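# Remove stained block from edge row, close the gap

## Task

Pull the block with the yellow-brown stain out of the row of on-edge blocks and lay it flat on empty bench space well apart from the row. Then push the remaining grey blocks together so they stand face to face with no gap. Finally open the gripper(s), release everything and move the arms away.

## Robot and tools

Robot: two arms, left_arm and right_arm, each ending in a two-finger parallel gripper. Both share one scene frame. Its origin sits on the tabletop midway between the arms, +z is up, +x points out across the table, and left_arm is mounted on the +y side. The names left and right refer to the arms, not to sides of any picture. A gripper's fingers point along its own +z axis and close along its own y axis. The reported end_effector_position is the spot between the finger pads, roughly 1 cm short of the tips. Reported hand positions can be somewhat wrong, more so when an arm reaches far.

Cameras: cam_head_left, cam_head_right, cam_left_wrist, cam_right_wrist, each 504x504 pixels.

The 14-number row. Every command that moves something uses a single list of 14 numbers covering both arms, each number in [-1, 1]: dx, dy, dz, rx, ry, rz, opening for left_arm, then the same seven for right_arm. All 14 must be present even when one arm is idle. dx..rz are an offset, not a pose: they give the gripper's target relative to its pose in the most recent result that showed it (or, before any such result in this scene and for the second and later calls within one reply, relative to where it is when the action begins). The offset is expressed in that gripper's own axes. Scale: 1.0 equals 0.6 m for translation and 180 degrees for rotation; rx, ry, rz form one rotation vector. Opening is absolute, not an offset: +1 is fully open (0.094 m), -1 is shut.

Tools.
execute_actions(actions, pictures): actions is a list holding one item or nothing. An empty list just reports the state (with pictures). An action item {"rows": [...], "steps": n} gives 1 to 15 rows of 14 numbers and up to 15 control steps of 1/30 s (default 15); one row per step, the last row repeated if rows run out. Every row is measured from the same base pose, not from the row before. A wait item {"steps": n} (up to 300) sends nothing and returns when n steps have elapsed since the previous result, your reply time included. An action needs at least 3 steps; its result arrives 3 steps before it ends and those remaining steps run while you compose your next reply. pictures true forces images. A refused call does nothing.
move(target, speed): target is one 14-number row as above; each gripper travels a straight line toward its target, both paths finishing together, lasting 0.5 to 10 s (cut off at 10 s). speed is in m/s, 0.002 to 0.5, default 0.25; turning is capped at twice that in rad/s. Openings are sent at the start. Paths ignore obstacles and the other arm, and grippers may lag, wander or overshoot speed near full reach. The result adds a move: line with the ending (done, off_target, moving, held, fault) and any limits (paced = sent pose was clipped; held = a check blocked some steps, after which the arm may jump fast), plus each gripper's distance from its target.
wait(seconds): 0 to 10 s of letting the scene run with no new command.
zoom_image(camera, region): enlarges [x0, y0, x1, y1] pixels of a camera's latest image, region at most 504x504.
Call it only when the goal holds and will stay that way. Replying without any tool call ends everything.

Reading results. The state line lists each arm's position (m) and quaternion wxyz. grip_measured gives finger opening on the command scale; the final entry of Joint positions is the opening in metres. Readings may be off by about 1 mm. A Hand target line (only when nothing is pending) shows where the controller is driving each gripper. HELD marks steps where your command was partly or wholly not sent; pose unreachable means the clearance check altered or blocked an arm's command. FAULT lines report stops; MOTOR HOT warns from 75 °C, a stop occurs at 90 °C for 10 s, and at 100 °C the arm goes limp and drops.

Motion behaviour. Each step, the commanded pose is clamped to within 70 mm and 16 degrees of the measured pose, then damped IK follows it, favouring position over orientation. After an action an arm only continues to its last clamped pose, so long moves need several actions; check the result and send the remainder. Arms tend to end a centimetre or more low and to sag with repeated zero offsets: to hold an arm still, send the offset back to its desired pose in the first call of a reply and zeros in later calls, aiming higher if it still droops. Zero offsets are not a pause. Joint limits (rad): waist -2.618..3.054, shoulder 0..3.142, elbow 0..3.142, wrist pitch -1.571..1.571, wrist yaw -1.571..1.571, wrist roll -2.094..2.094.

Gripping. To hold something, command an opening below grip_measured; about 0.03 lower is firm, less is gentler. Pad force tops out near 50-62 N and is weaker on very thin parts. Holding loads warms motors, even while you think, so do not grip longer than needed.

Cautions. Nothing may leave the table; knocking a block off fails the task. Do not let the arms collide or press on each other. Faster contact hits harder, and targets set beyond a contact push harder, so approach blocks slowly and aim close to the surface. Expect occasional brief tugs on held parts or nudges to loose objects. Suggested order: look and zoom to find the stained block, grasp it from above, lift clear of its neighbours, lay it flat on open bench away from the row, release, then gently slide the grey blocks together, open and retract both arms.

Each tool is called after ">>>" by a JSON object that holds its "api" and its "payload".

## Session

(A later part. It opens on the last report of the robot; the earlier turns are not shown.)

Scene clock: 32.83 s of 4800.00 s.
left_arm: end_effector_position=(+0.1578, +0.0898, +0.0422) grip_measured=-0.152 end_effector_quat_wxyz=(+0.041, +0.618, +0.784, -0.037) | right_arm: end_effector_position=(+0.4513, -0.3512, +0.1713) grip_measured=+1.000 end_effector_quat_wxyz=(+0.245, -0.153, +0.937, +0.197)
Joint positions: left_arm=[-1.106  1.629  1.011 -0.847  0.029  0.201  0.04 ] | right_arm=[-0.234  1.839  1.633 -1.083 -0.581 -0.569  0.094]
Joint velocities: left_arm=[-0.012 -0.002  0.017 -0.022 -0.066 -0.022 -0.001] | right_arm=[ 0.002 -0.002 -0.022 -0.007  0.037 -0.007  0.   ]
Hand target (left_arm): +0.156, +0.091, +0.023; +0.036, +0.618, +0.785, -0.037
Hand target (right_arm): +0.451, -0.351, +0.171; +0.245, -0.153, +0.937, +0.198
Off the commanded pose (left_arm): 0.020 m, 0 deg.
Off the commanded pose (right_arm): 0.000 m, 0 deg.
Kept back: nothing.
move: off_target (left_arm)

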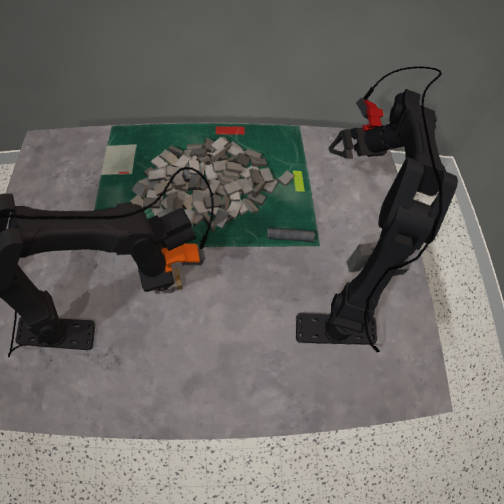

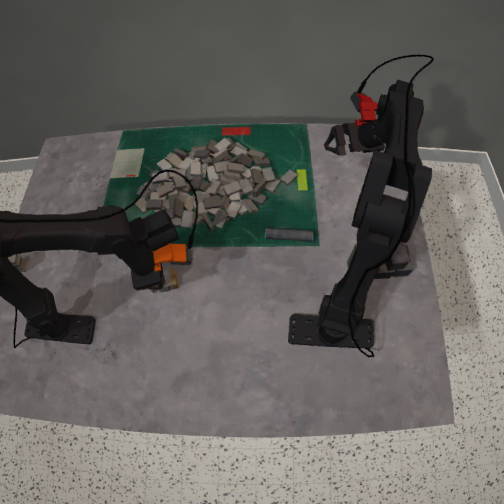

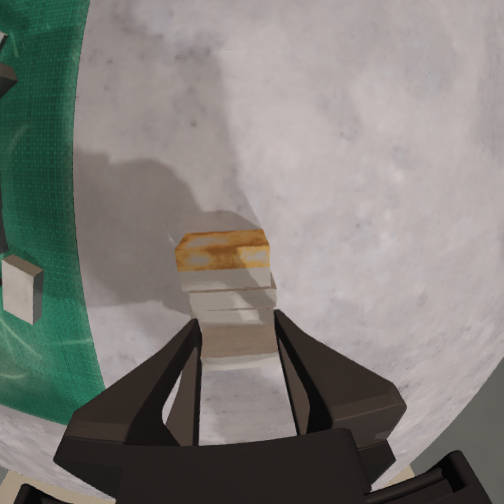

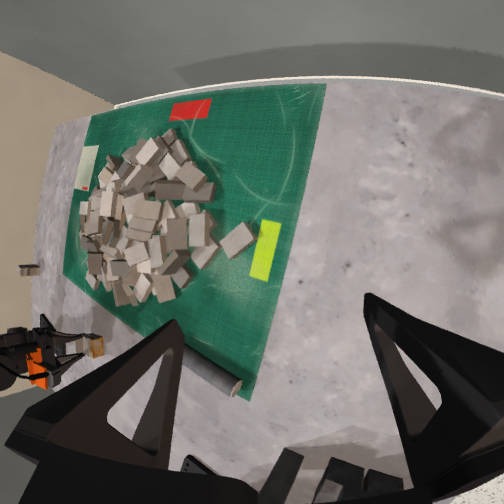

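>>> {"api": "move", "payload": {"target": [0.02,0,-0.012,0,0,0,-0.25,0,0,0,0,0,0,1], "speed": 0.04}}

>>> {"api": "move", "payload": {"target": [0,0,0.05,0,0,0,-0.25,0,0,0,0,0,0,1], "speed": 0.04}}

Scene clock: 33.80 s of 4800.00 s.
left_arm: end_effector_position=(+0.1564, +0.0930, +0.0469) grip_measured=-0.152 end_effector_quat_wxyz=(+0.046, +0.618, +0.784, -0.039) | right_arm: end_effector_position=(+0.4513, -0.3515, +0.1711) grip_measured=+1.000 end_effector_quat_wxyz=(+0.244, -0.153, +0.937, +0.196)
Joint positions: left_arm=[-1.106  1.598  0.998 -0.852  0.028  0.201  0.04 ] | right_arm=[-0.234  1.839  1.633 -1.083 -0.579 -0.569  0.094]
Joint velocities: left_arm=[ 0.002  0.002  0.007  0.037 -0.022  0.081  0.001] | right_arm=[0.002 0.007 0.017 0.007 0.007 0.007 0.   ]
Hand target (left_arm): +0.155, +0.102, +0.048; +0.041, +0.618, +0.784, -0.037
Hand target (right_arm): +0.451, -0.351, +0.171; +0.245, -0.153, +0.937, +0.197
Off the commanded pose (left_arm): 0.009 m, 1 deg.
Off the commanded pose (right_arm): 0.000 m, 0 deg.
Kept back: nothing.
move: done

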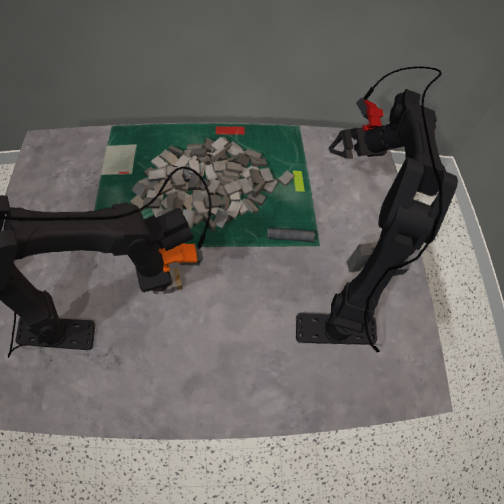

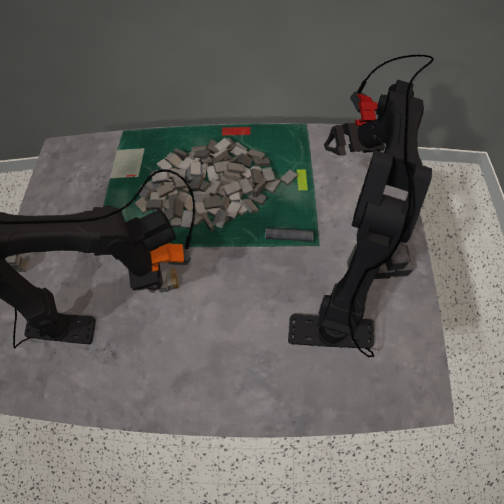

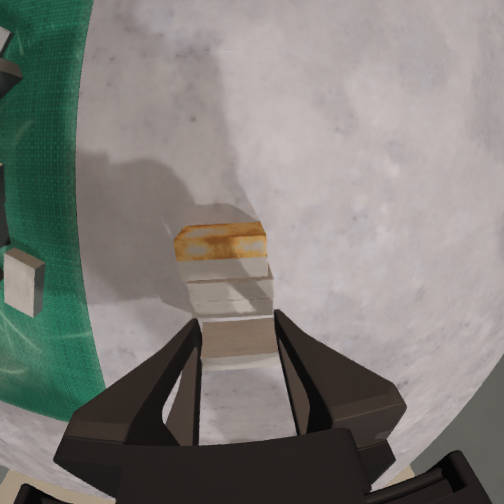

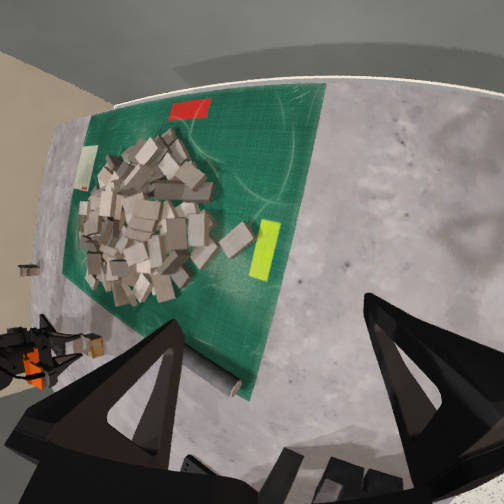

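Scene clock: 34.77 s of 4800.00 s.
left_arm: end_effector_position=(+0.1584, +0.0885, +0.0424) grip_measured=-0.153 end_effector_quat_wxyz=(+0.056, +0.617, +0.783, -0.044) | right_arm: end_effector_position=(+0.4512, -0.3518, +0.1709) grip_measured=+1.000 end_effector_quat_wxyz=(+0.244, -0.153, +0.938, +0.195)
Joint positions: left_arm=[-1.106  1.605  0.982 -0.809  0.029  0.201  0.04 ] | right_arm=[-0.234  1.839  1.633 -1.083 -0.577 -0.569  0.094]
Joint velocities: left_arm=[-0.007 -0.007 -0.012  0.022 -0.051  0.037  0.001] | right_arm=[ 0.002  0.017 -0.022  0.051  0.007  0.007  0.   ]
Hand target (left_arm): +0.156, +0.092, +0.019; +0.045, +0.618, +0.784, -0.039
Hand target (right_arm): +0.451, -0.352, +0.171; +0.244, -0.153, +0.937, +0.196
Off the commanded pose (left_arm): 0.025 m, 1 deg.
Off the commanded pose (right_arm): 0.000 m, 0 deg.
Kept back: nothing.
move: off_target (left_arm)

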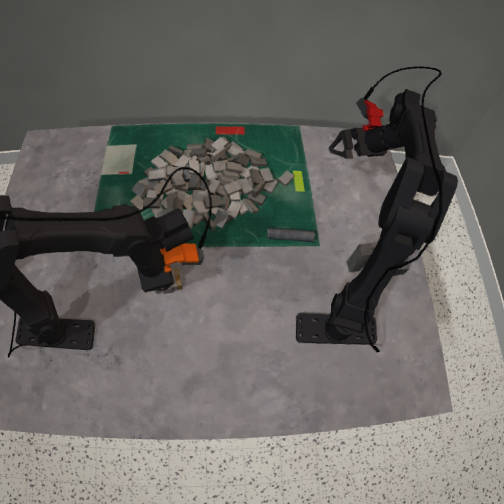

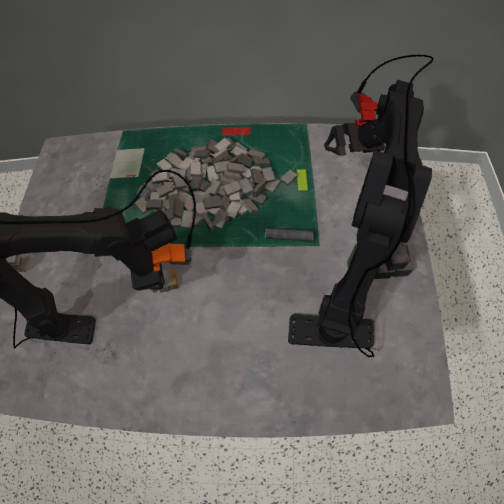

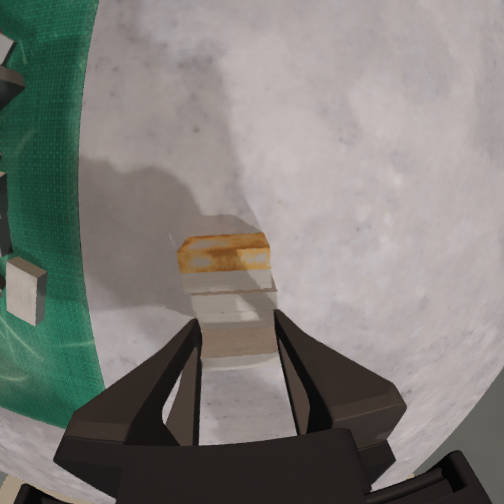

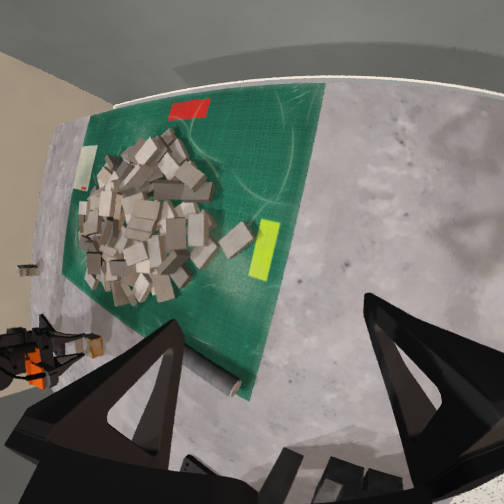

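>>> {"api": "move", "payload": {"target": [0.035,0,-0.01,0,0,0,-0.25,0,0,0,0,0,0,1], "speed": 0.04}}

>>> {"api": "move", "payload": {"target": [0,0,0.045,0,0,0,-0.25,0,0,0,0,0,0,1], "speed": 0.04}}

>>> {"api": "move", "payload": {"target": [0,0,-0.005,0,0,0,0.3,0,0,0,0,0,0,1]}}

>>> {"api": "move", "payload": {"target": [0,0,-0.12,0,0,0,1,0,0,0,0,0,0,1], "speed": 0.1}}

Scene clock: 35.80 s of 4800.00 s.
left_arm: end_effector_position=(+0.1527, +0.1011, +0.0442) grip_measured=-0.153 end_effector_quat_wxyz=(+0.059, +0.619, +0.782, -0.045) | right_arm: end_effector_position=(+0.4512, -0.3520, +0.1708) grip_measured=+1.000 end_effector_quat_wxyz=(+0.244, -0.152, +0.938, +0.195)
Joint positions: left_arm=[-1.106  1.545  0.929 -0.81   0.028  0.206  0.04 ] | right_arm=[-0.234  1.839  1.633 -1.083 -0.576 -0.569  0.094]
Joint velocities: left_arm=[ 0.007  0.002 -0.002 -0.022  0.007  0.037 -0.   ] | right_arm=[-0.012 -0.007  0.002  0.051 -0.007 -0.022  0.   ]
Hand target (left_arm): +0.153, +0.109, +0.045; +0.056, +0.617, +0.783, -0.044
Hand target (right_arm): +0.451, -0.352, +0.171; +0.244, -0.153, +0.938, +0.195
Off the commanded pose (left_arm): 0.009 m, 0 deg.
Off the commanded pose (right_arm): 0.000 m, 0 deg.
Kept back: nothing.
move: done

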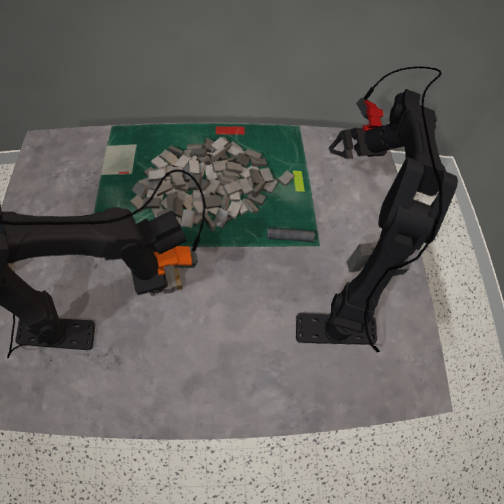

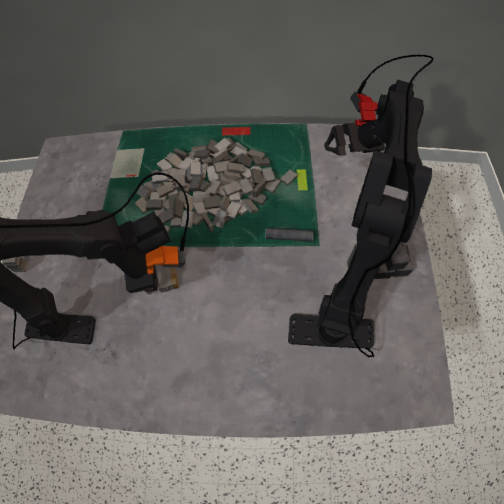

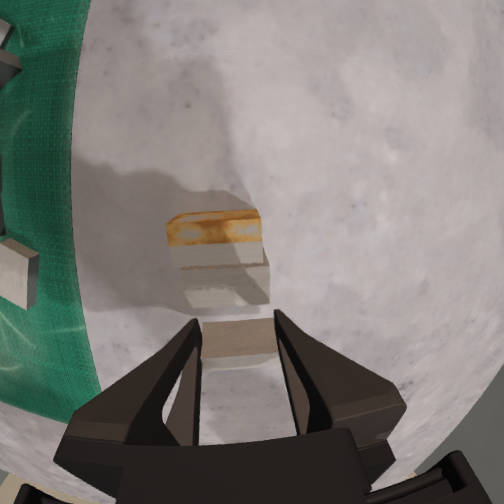

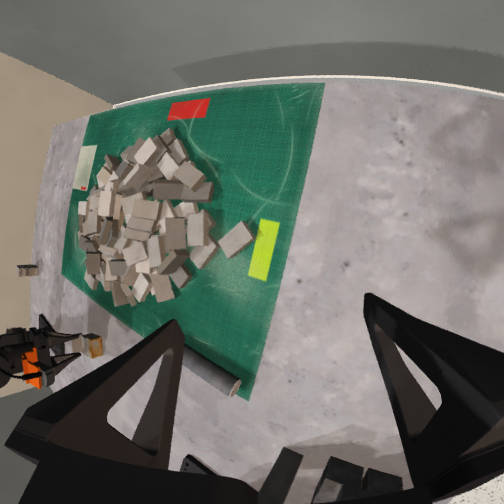

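Scene clock: 36.70 s of 4800.00 s.
left_arm: end_effector_position=(+0.1584, +0.0938, +0.0409) grip_measured=-0.153 end_effector_quat_wxyz=(+0.077, +0.618, +0.781, -0.047) | right_arm: end_effector_position=(+0.4512, -0.3523, +0.1706) grip_measured=+1.000 end_effector_quat_wxyz=(+0.243, -0.152, +0.938, +0.194)
Joint positions: left_arm=[-1.106  1.553  0.918 -0.754  0.016  0.206  0.04 ] | right_arm=[-0.234  1.839  1.633 -1.083 -0.574 -0.569  0.094]
Joint velocities: left_arm=[-0.012 -0.012 -0.017 -0.037  0.037 -0.022  0.001] | right_arm=[ 0.002 -0.007  0.007 -0.051 -0.051  0.037  0.   ]
Hand target (left_arm): +0.153, +0.099, +0.019; +0.058, +0.619, +0.782, -0.045
Hand target (right_arm): +0.451, -0.352, +0.171; +0.244, -0.152, +0.938, +0.195
Off the commanded pose (left_arm): 0.024 m, 2 deg.
Off the commanded pose (right_arm): 0.000 m, 0 deg.
Kept back: nothing.
move: off_target (left_arm)

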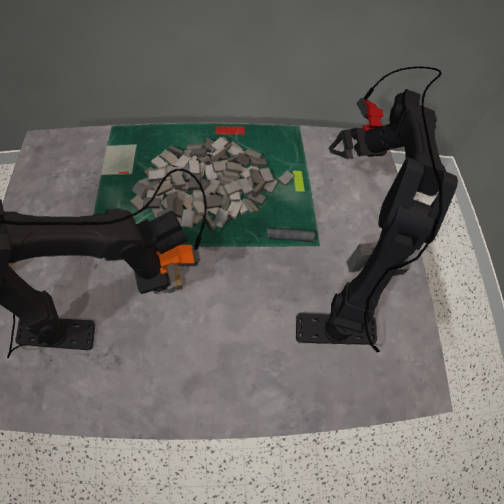

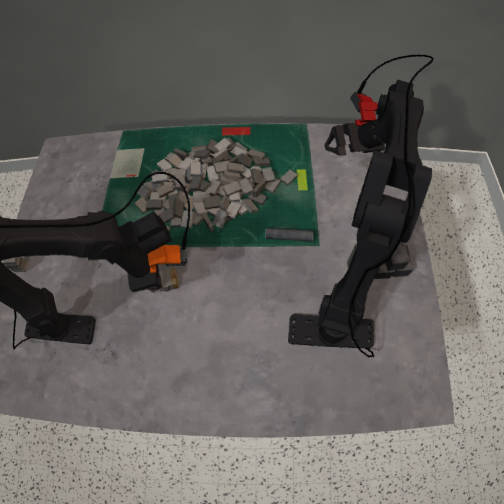

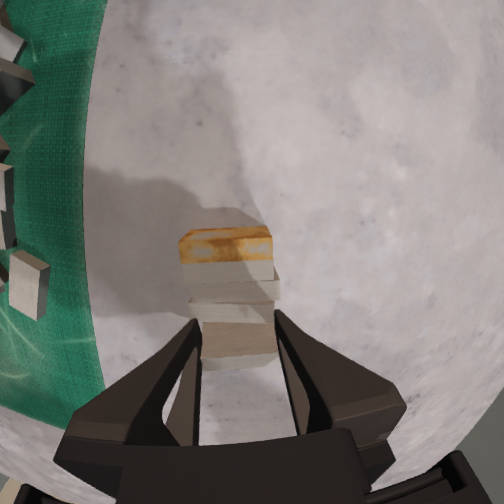

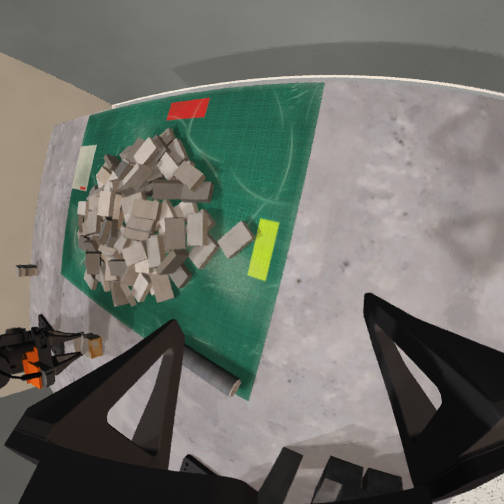

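Scene clock: 37.40 s of 4800.00 s.
left_arm: end_effector_position=(+0.1587, +0.0938, +0.0413) grip_measured=+0.297 end_effector_quat_wxyz=(+0.078, +0.618, +0.781, -0.047) | right_arm: end_effector_position=(+0.4511, -0.3526, +0.1704) grip_measured=+1.000 end_effector_quat_wxyz=(+0.243, -0.152, +0.938, +0.193)
Joint positions: left_arm=[-1.106  1.552  0.918 -0.754  0.015  0.206  0.061] | right_arm=[-0.234  1.839  1.633 -1.083 -0.572 -0.569  0.094]
Joint velocities: left_arm=[ 0.007  0.032 -0.012 -0.007  0.022 -0.066 -0.   ] | right_arm=[ 0.002  0.012 -0.007 -0.037  0.022 -0.066  0.   ]
Hand target (left_arm): +0.158, +0.094, +0.044; +0.077, +0.618, +0.781, -0.047
Hand target (right_arm): +0.451, -0.352, +0.171; +0.243, -0.152, +0.938, +0.194
Off the commanded pose (left_arm): 0.003 m, 0 deg.
Off the commanded pose (right_arm): 0.000 m, 0 deg.
Kept back: nothing.
move: done

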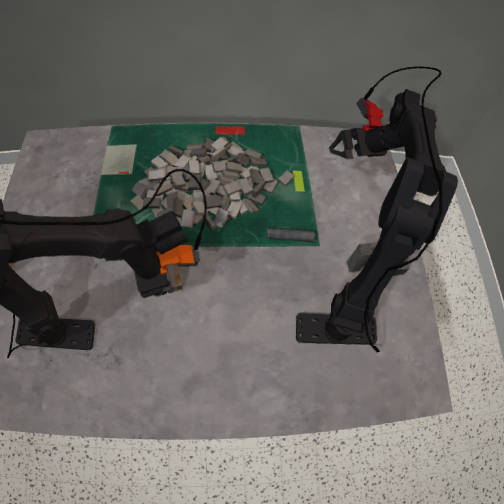

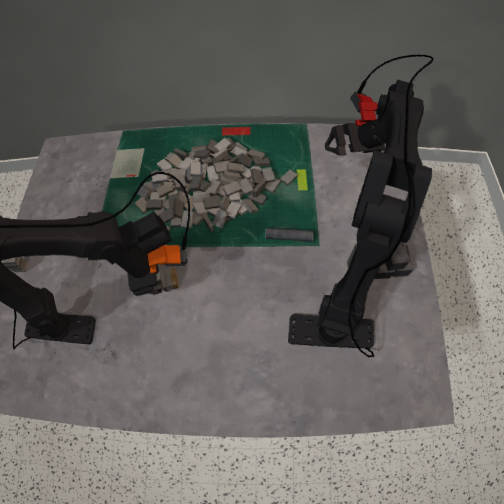

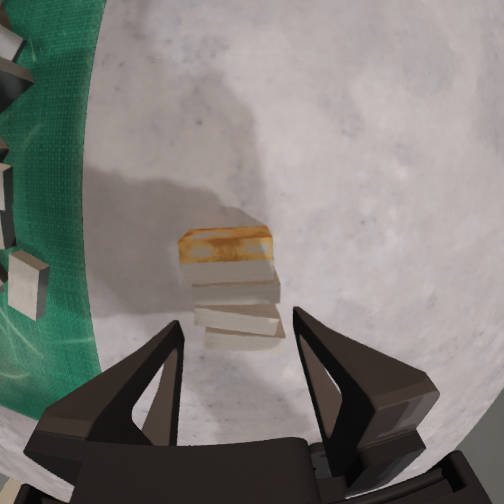

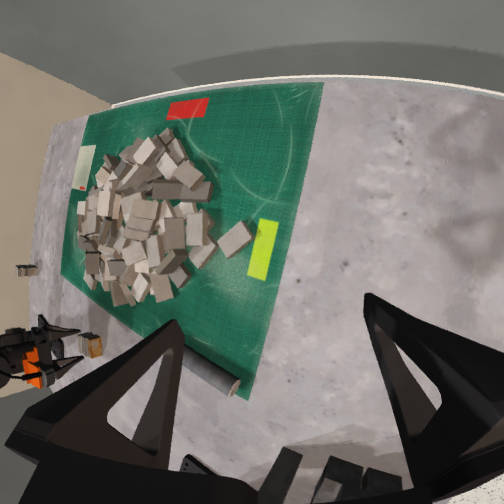

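Scene clock: 38.70 s of 4800.00 s.
left_arm: end_effector_position=(+0.1529, +0.1061, +0.1018) grip_measured=+1.000 end_effector_quat_wxyz=(+0.070, +0.618, +0.781, -0.043) | right_arm: end_effector_position=(+0.4511, -0.3528, +0.1703) grip_measured=+1.000 end_effector_quat_wxyz=(+0.243, -0.152, +0.939, +0.192)
Joint positions: left_arm=[-1.106  1.452  1.077 -1.031  0.015  0.206  0.094] | right_arm=[-0.234  1.839  1.633 -1.083 -0.571 -0.569  0.094]
Joint velocities: left_arm=[ 0.002  0.002  0.012  0.037 -0.037  0.081  0.   ] | right_arm=[-0.002  0.017 -0.007  0.081 -0.037  0.007  0.   ]
Hand target (left_arm): +0.154, +0.106, +0.112; +0.078, +0.618, +0.781, -0.047
Hand target (right_arm): +0.451, -0.353, +0.170; +0.243, -0.152, +0.938, +0.193
Off the commanded pose (left_arm): 0.010 m, 1 deg.
Off the commanded pose (right_arm): 0.000 m, 0 deg.
Kept back: nothing.
move: done

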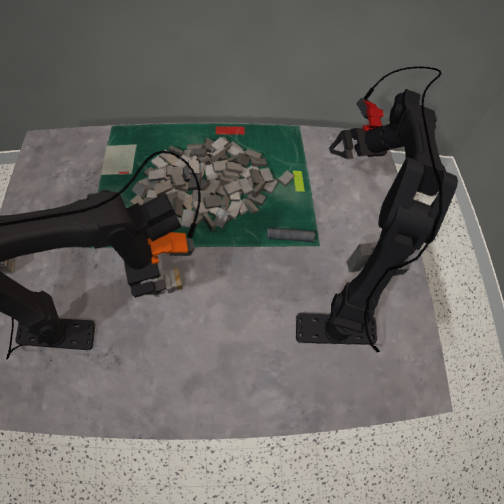

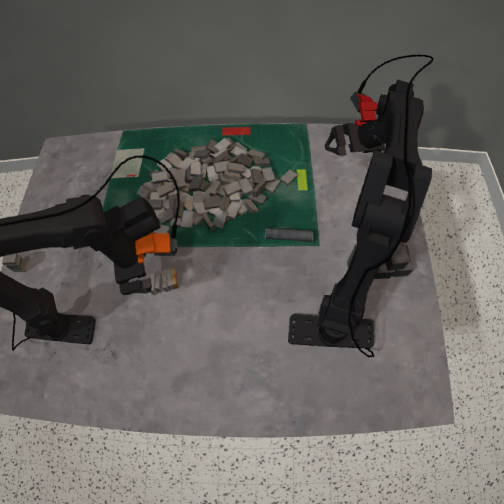

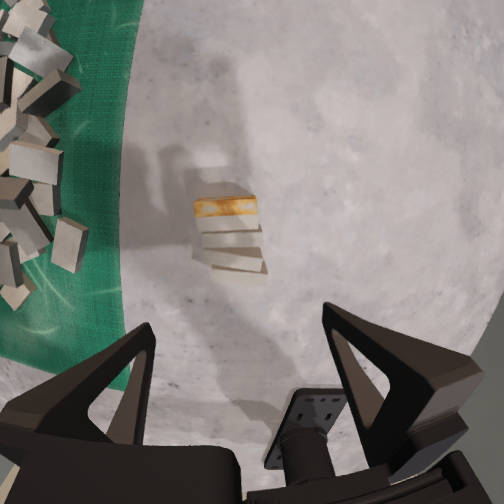

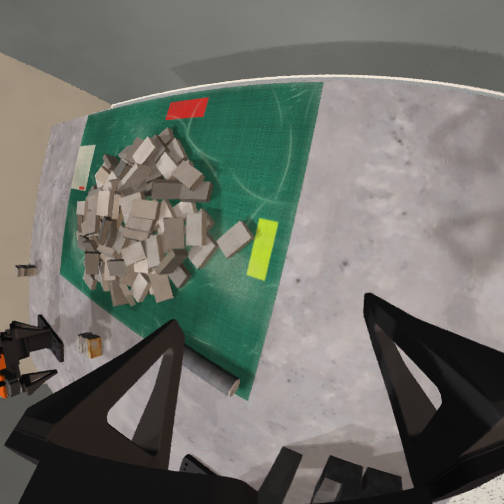

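>>> {"api": "move", "payload": {"target": [-0.115,0.018,0.04,0,0,0,0.3,0,0,0,0,0,0,1], "speed": 0.15}}

>>> {"api": "move", "payload": {"target": [0,0,0.085,0,0,0,0.3,0,0,0,0,0,0,1], "speed": 0.06}}

Scene clock: 39.80 s of 4800.00 s.
left_arm: end_effector_position=(+0.1802, +0.0478, +0.0859) grip_measured=+0.303 end_effector_quat_wxyz=(+0.063, +0.619, +0.782, -0.040) | right_arm: end_effector_position=(+0.4510, -0.3531, +0.1701) grip_measured=+1.000 end_effector_quat_wxyz=(+0.242, -0.152, +0.939, +0.192)
Joint positions: left_arm=[-1.106  1.72   1.288 -0.99   0.015  0.206  0.061] | right_arm=[-0.234  1.839  1.633 -1.083 -0.569 -0.569  0.094]
Joint velocities: left_arm=[ 0.007  0.002 -0.007 -0.022 -0.007 -0.051 -0.   ] | right_arm=[-0.007 -0.007  0.007  0.066 -0.037 -0.037  0.   ]
Hand target (left_arm): +0.181, +0.039, +0.089; +0.070, +0.619, +0.781, -0.044
Hand target (right_arm): +0.451, -0.353, +0.170; +0.243, -0.152, +0.939, +0.192
Off the commanded pose (left_arm): 0.010 m, 1 deg.
Off the commanded pose (right_arm): 0.000 m, 0 deg.
Kept back: nothing.
move: done

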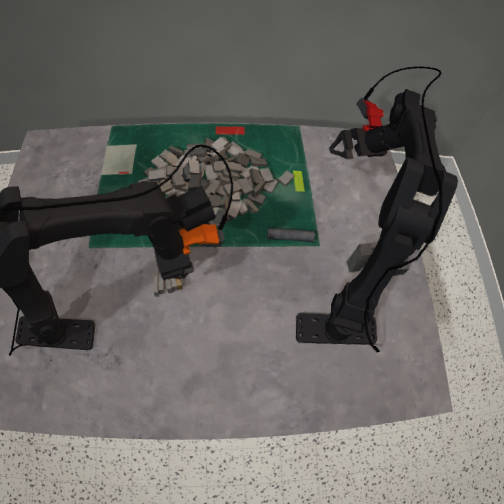

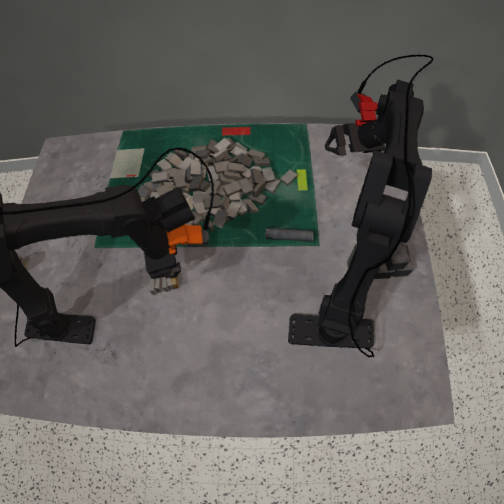

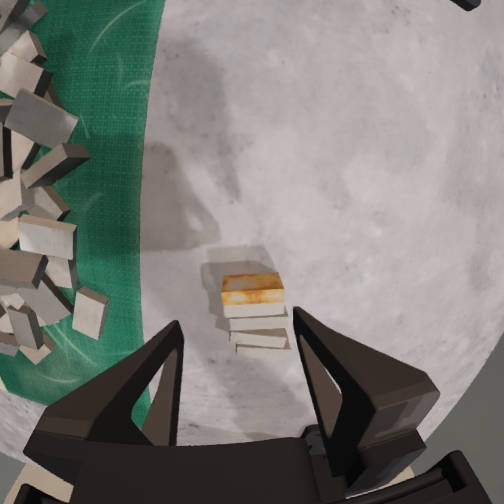

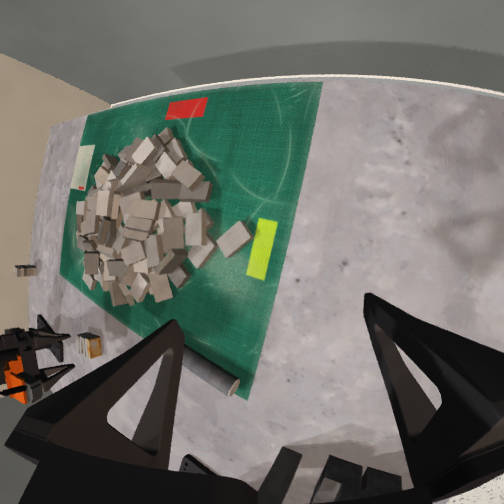

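Scene clock: 41.13 s of 4800.00 s.
left_arm: end_effector_position=(+0.1850, +0.0376, +0.0451) grip_measured=+0.303 end_effector_quat_wxyz=(+0.072, +0.618, +0.781, -0.044) | right_arm: end_effector_position=(+0.4510, -0.3534, +0.1699) grip_measured=+1.000 end_effector_quat_wxyz=(+0.242, -0.152, +0.939, +0.191)
Joint positions: left_arm=[-1.106  1.785  1.195 -0.811  0.015  0.206  0.061] | right_arm=[-0.234  1.839  1.633 -1.083 -0.567 -0.569  0.094]
Joint velocities: left_arm=[-0.007 -0.022 -0.007 -0.022  0.007 -0.007  0.001] | right_arm=[ 0.012  0.007  0.007 -0.007 -0.022 -0.007  0.   ]
Hand target (left_arm): +0.183, +0.041, +0.036; +0.063, +0.619, +0.782, -0.040
Hand target (right_arm): +0.451, -0.353, +0.170; +0.242, -0.152, +0.939, +0.192
Off the commanded pose (left_arm): 0.010 m, 1 deg.
Off the commanded pose (right_arm): 0.000 m, 0 deg.
Kept back: nothing.
move: done

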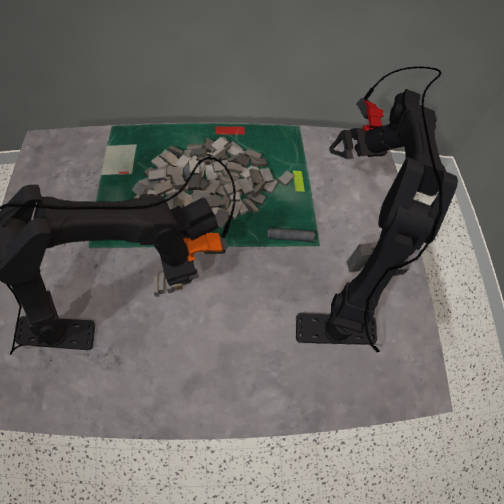

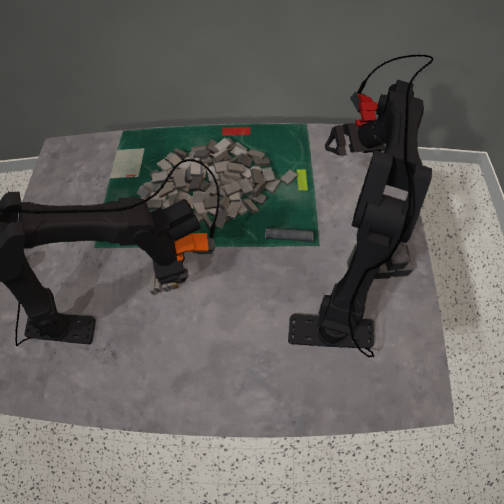

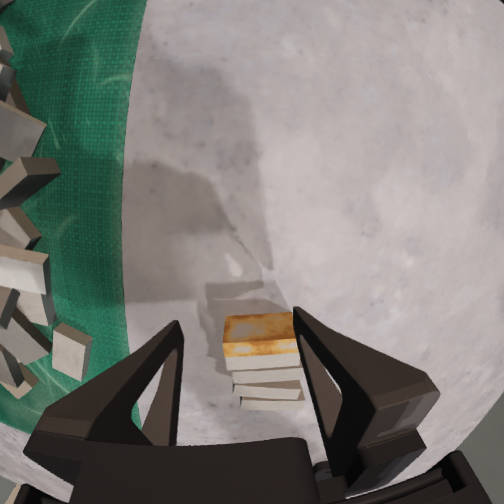

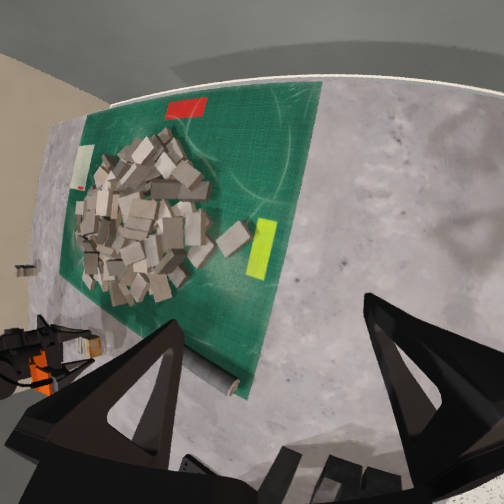

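>>> {"api": "move", "payload": {"target": [0.004,-0.024,-0.004,0,0,0,0.3,0,0,0,0,0,0,1], "speed": 0.04}}

>>> {"api": "move", "payload": {"target": [0.006,0,0.035,0,0,0,0.3,0,0,0,0,0,0,1], "speed": 0.04}}

Scene clock: 42.10 s of 4800.00 s.
left_arm: end_effector_position=(+0.1748, +0.0327, +0.0451) grip_measured=+0.303 end_effector_quat_wxyz=(+0.071, +0.620, +0.780, -0.047) | right_arm: end_effector_position=(+0.4510, -0.3536, +0.1698) grip_measured=+1.000 end_effector_quat_wxyz=(+0.242, -0.152, +0.939, +0.190)
Joint positions: left_arm=[-1.138  1.785  1.195 -0.81   0.014  0.177  0.061] | right_arm=[-0.234  1.839  1.633 -1.083 -0.566 -0.569  0.094]
Joint velocities: left_arm=[ 0.002  0.007  0.012 -0.037 -0.051 -0.051  0.   ] | right_arm=[ 0.002  0.007 -0.002  0.081 -0.037  0.007  0.   ]
Hand target (left_arm): +0.170, +0.037, +0.047; +0.072, +0.618, +0.781, -0.045
Hand target (right_arm): +0.451, -0.353, +0.170; +0.242, -0.152, +0.939, +0.191
Off the commanded pose (left_arm): 0.006 m, 0 deg.
Off the commanded pose (right_arm): 0.000 m, 0 deg.
Kept back: nothing.
move: done

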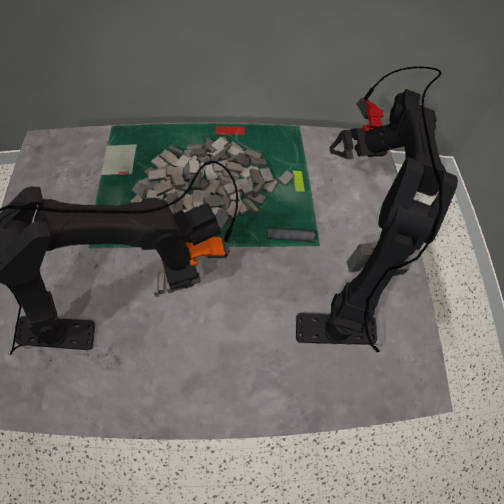

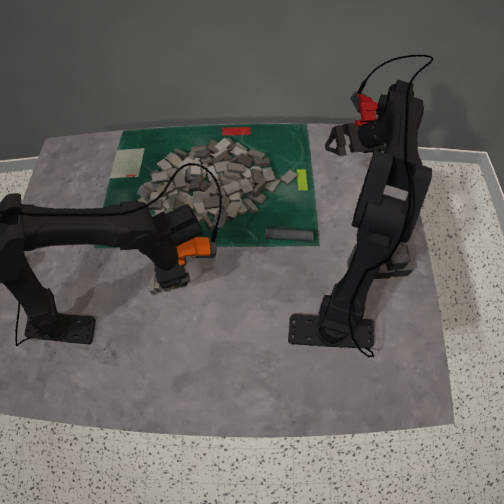

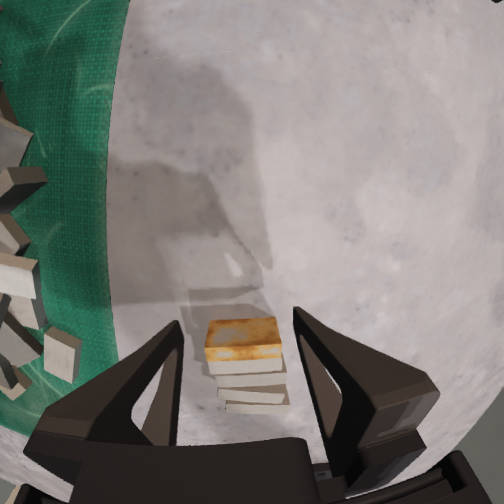

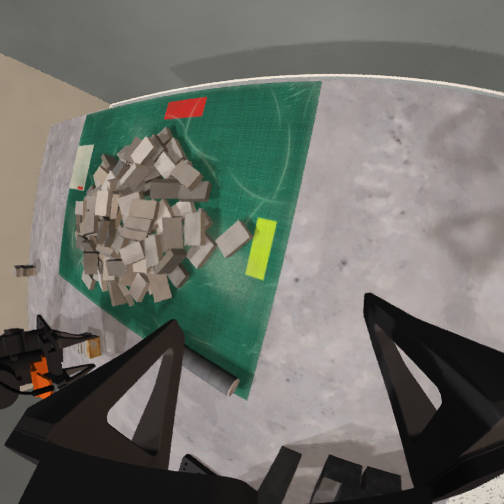

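Scene clock: 43.00 s of 4800.00 s.
left_arm: end_effector_position=(+0.1766, +0.0287, +0.0341) grip_measured=+0.303 end_effector_quat_wxyz=(+0.081, +0.619, +0.780, -0.052) | right_arm: end_effector_position=(+0.4509, -0.3538, +0.1697) grip_measured=+1.000 end_effector_quat_wxyz=(+0.241, -0.152, +0.940, +0.190)
Joint positions: left_arm=[-1.138  1.8    1.161 -0.741  0.014  0.177  0.061] | right_arm=[-0.234  1.839  1.633 -1.083 -0.564 -0.569  0.094]
Joint velocities: left_arm=[-0.007  0.002 -0.002  0.022 -0.022  0.007  0.   ] | right_arm=[ 0.007 -0.002 -0.002 -0.037  0.007 -0.11   0.   ]
Hand target (left_arm): +0.175, +0.033, +0.024; +0.071, +0.620, +0.780, -0.047
Hand target (right_arm): +0.451, -0.354, +0.170; +0.242, -0.152, +0.939, +0.190
Off the commanded pose (left_arm): 0.011 m, 1 deg.
Off the commanded pose (right_arm): 0.000 m, 0 deg.
Kept back: nothing.
move: off_target (left_arm)

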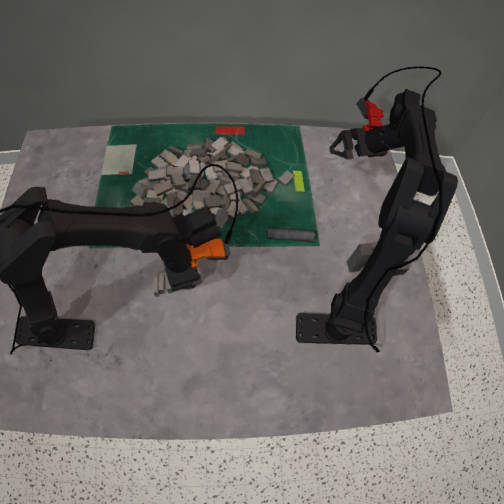

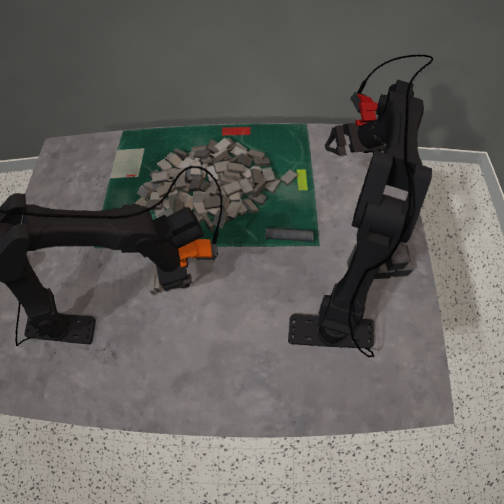

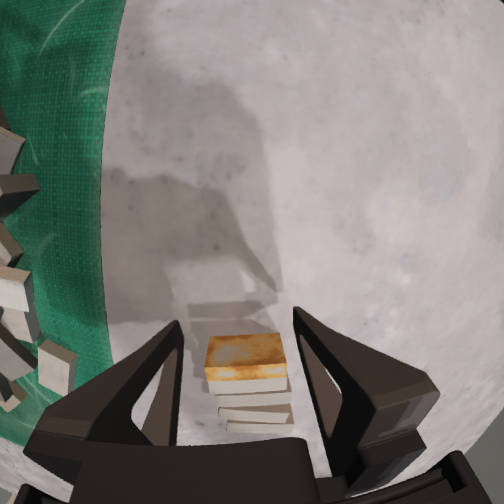

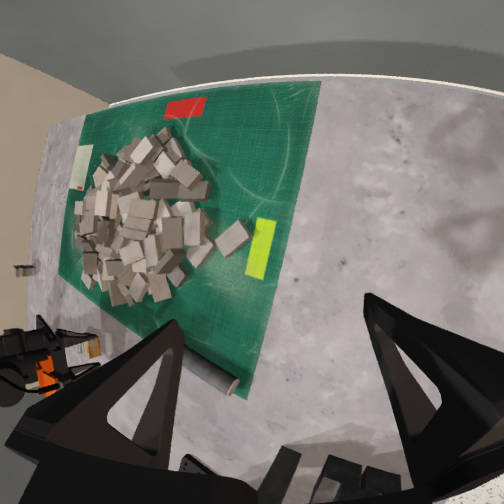

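Too far −y; need top at ~350 (now 372).

>>> {"api": "move", "payload": {"target": [0.027,0,0.002,0,0,0,0.3,0,0,0,0,0,0,1], "speed": 0.04}}

Scene clock: 43.93 s of 4800.00 s.
left_arm: end_effector_position=(+0.1710, +0.0416, +0.0279) grip_measured=+0.303 end_effector_quat_wxyz=(+0.073, +0.619, +0.780, -0.048) | right_arm: end_effector_position=(+0.4509, -0.3541, +0.1695) grip_measured=+1.000 end_effector_quat_wxyz=(+0.241, -0.152, +0.940, +0.189)
Joint positions: left_arm=[-1.138  1.773  1.105 -0.728  0.014  0.177  0.061] | right_arm=[-0.234  1.839  1.633 -1.083 -0.562 -0.569  0.094]
Joint velocities: left_arm=[-0.002 -0.012  0.012 -0.007 -0.022  0.037 -0.001] | right_arm=[-0.017 -0.012 -0.002  0.037 -0.037 -0.022  0.   ]
Hand target (left_arm): +0.173, +0.044, +0.030; +0.081, +0.619, +0.780, -0.051
Hand target (right_arm): +0.451, -0.354, +0.170; +0.241, -0.152, +0.940, +0.189
Off the commanded pose (left_arm): 0.004 m, 1 deg.
Off the commanded pose (right_arm): 0.000 m, 0 deg.
Kept back: nothing.
move: done

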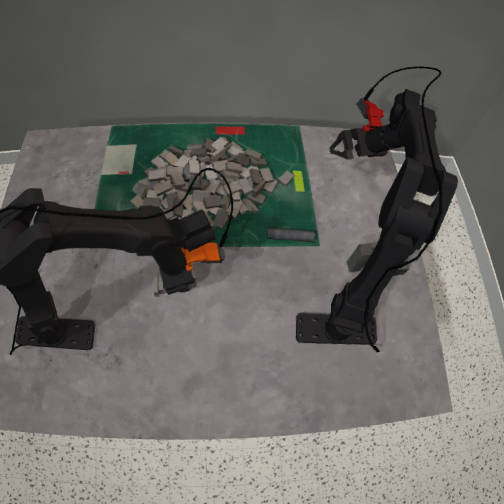

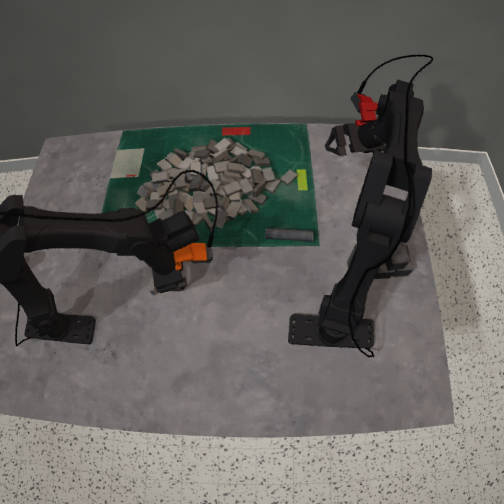

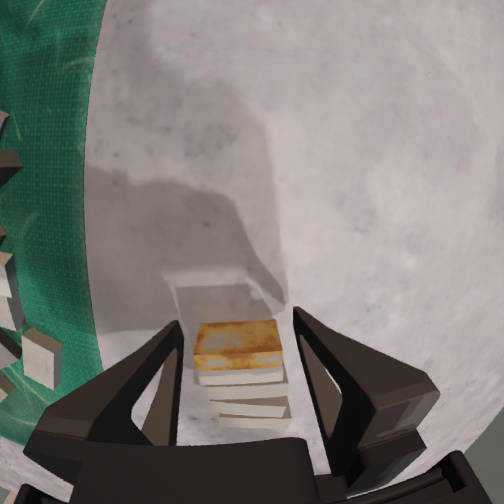

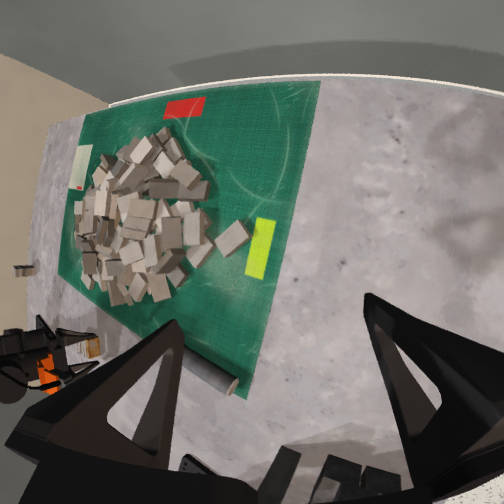

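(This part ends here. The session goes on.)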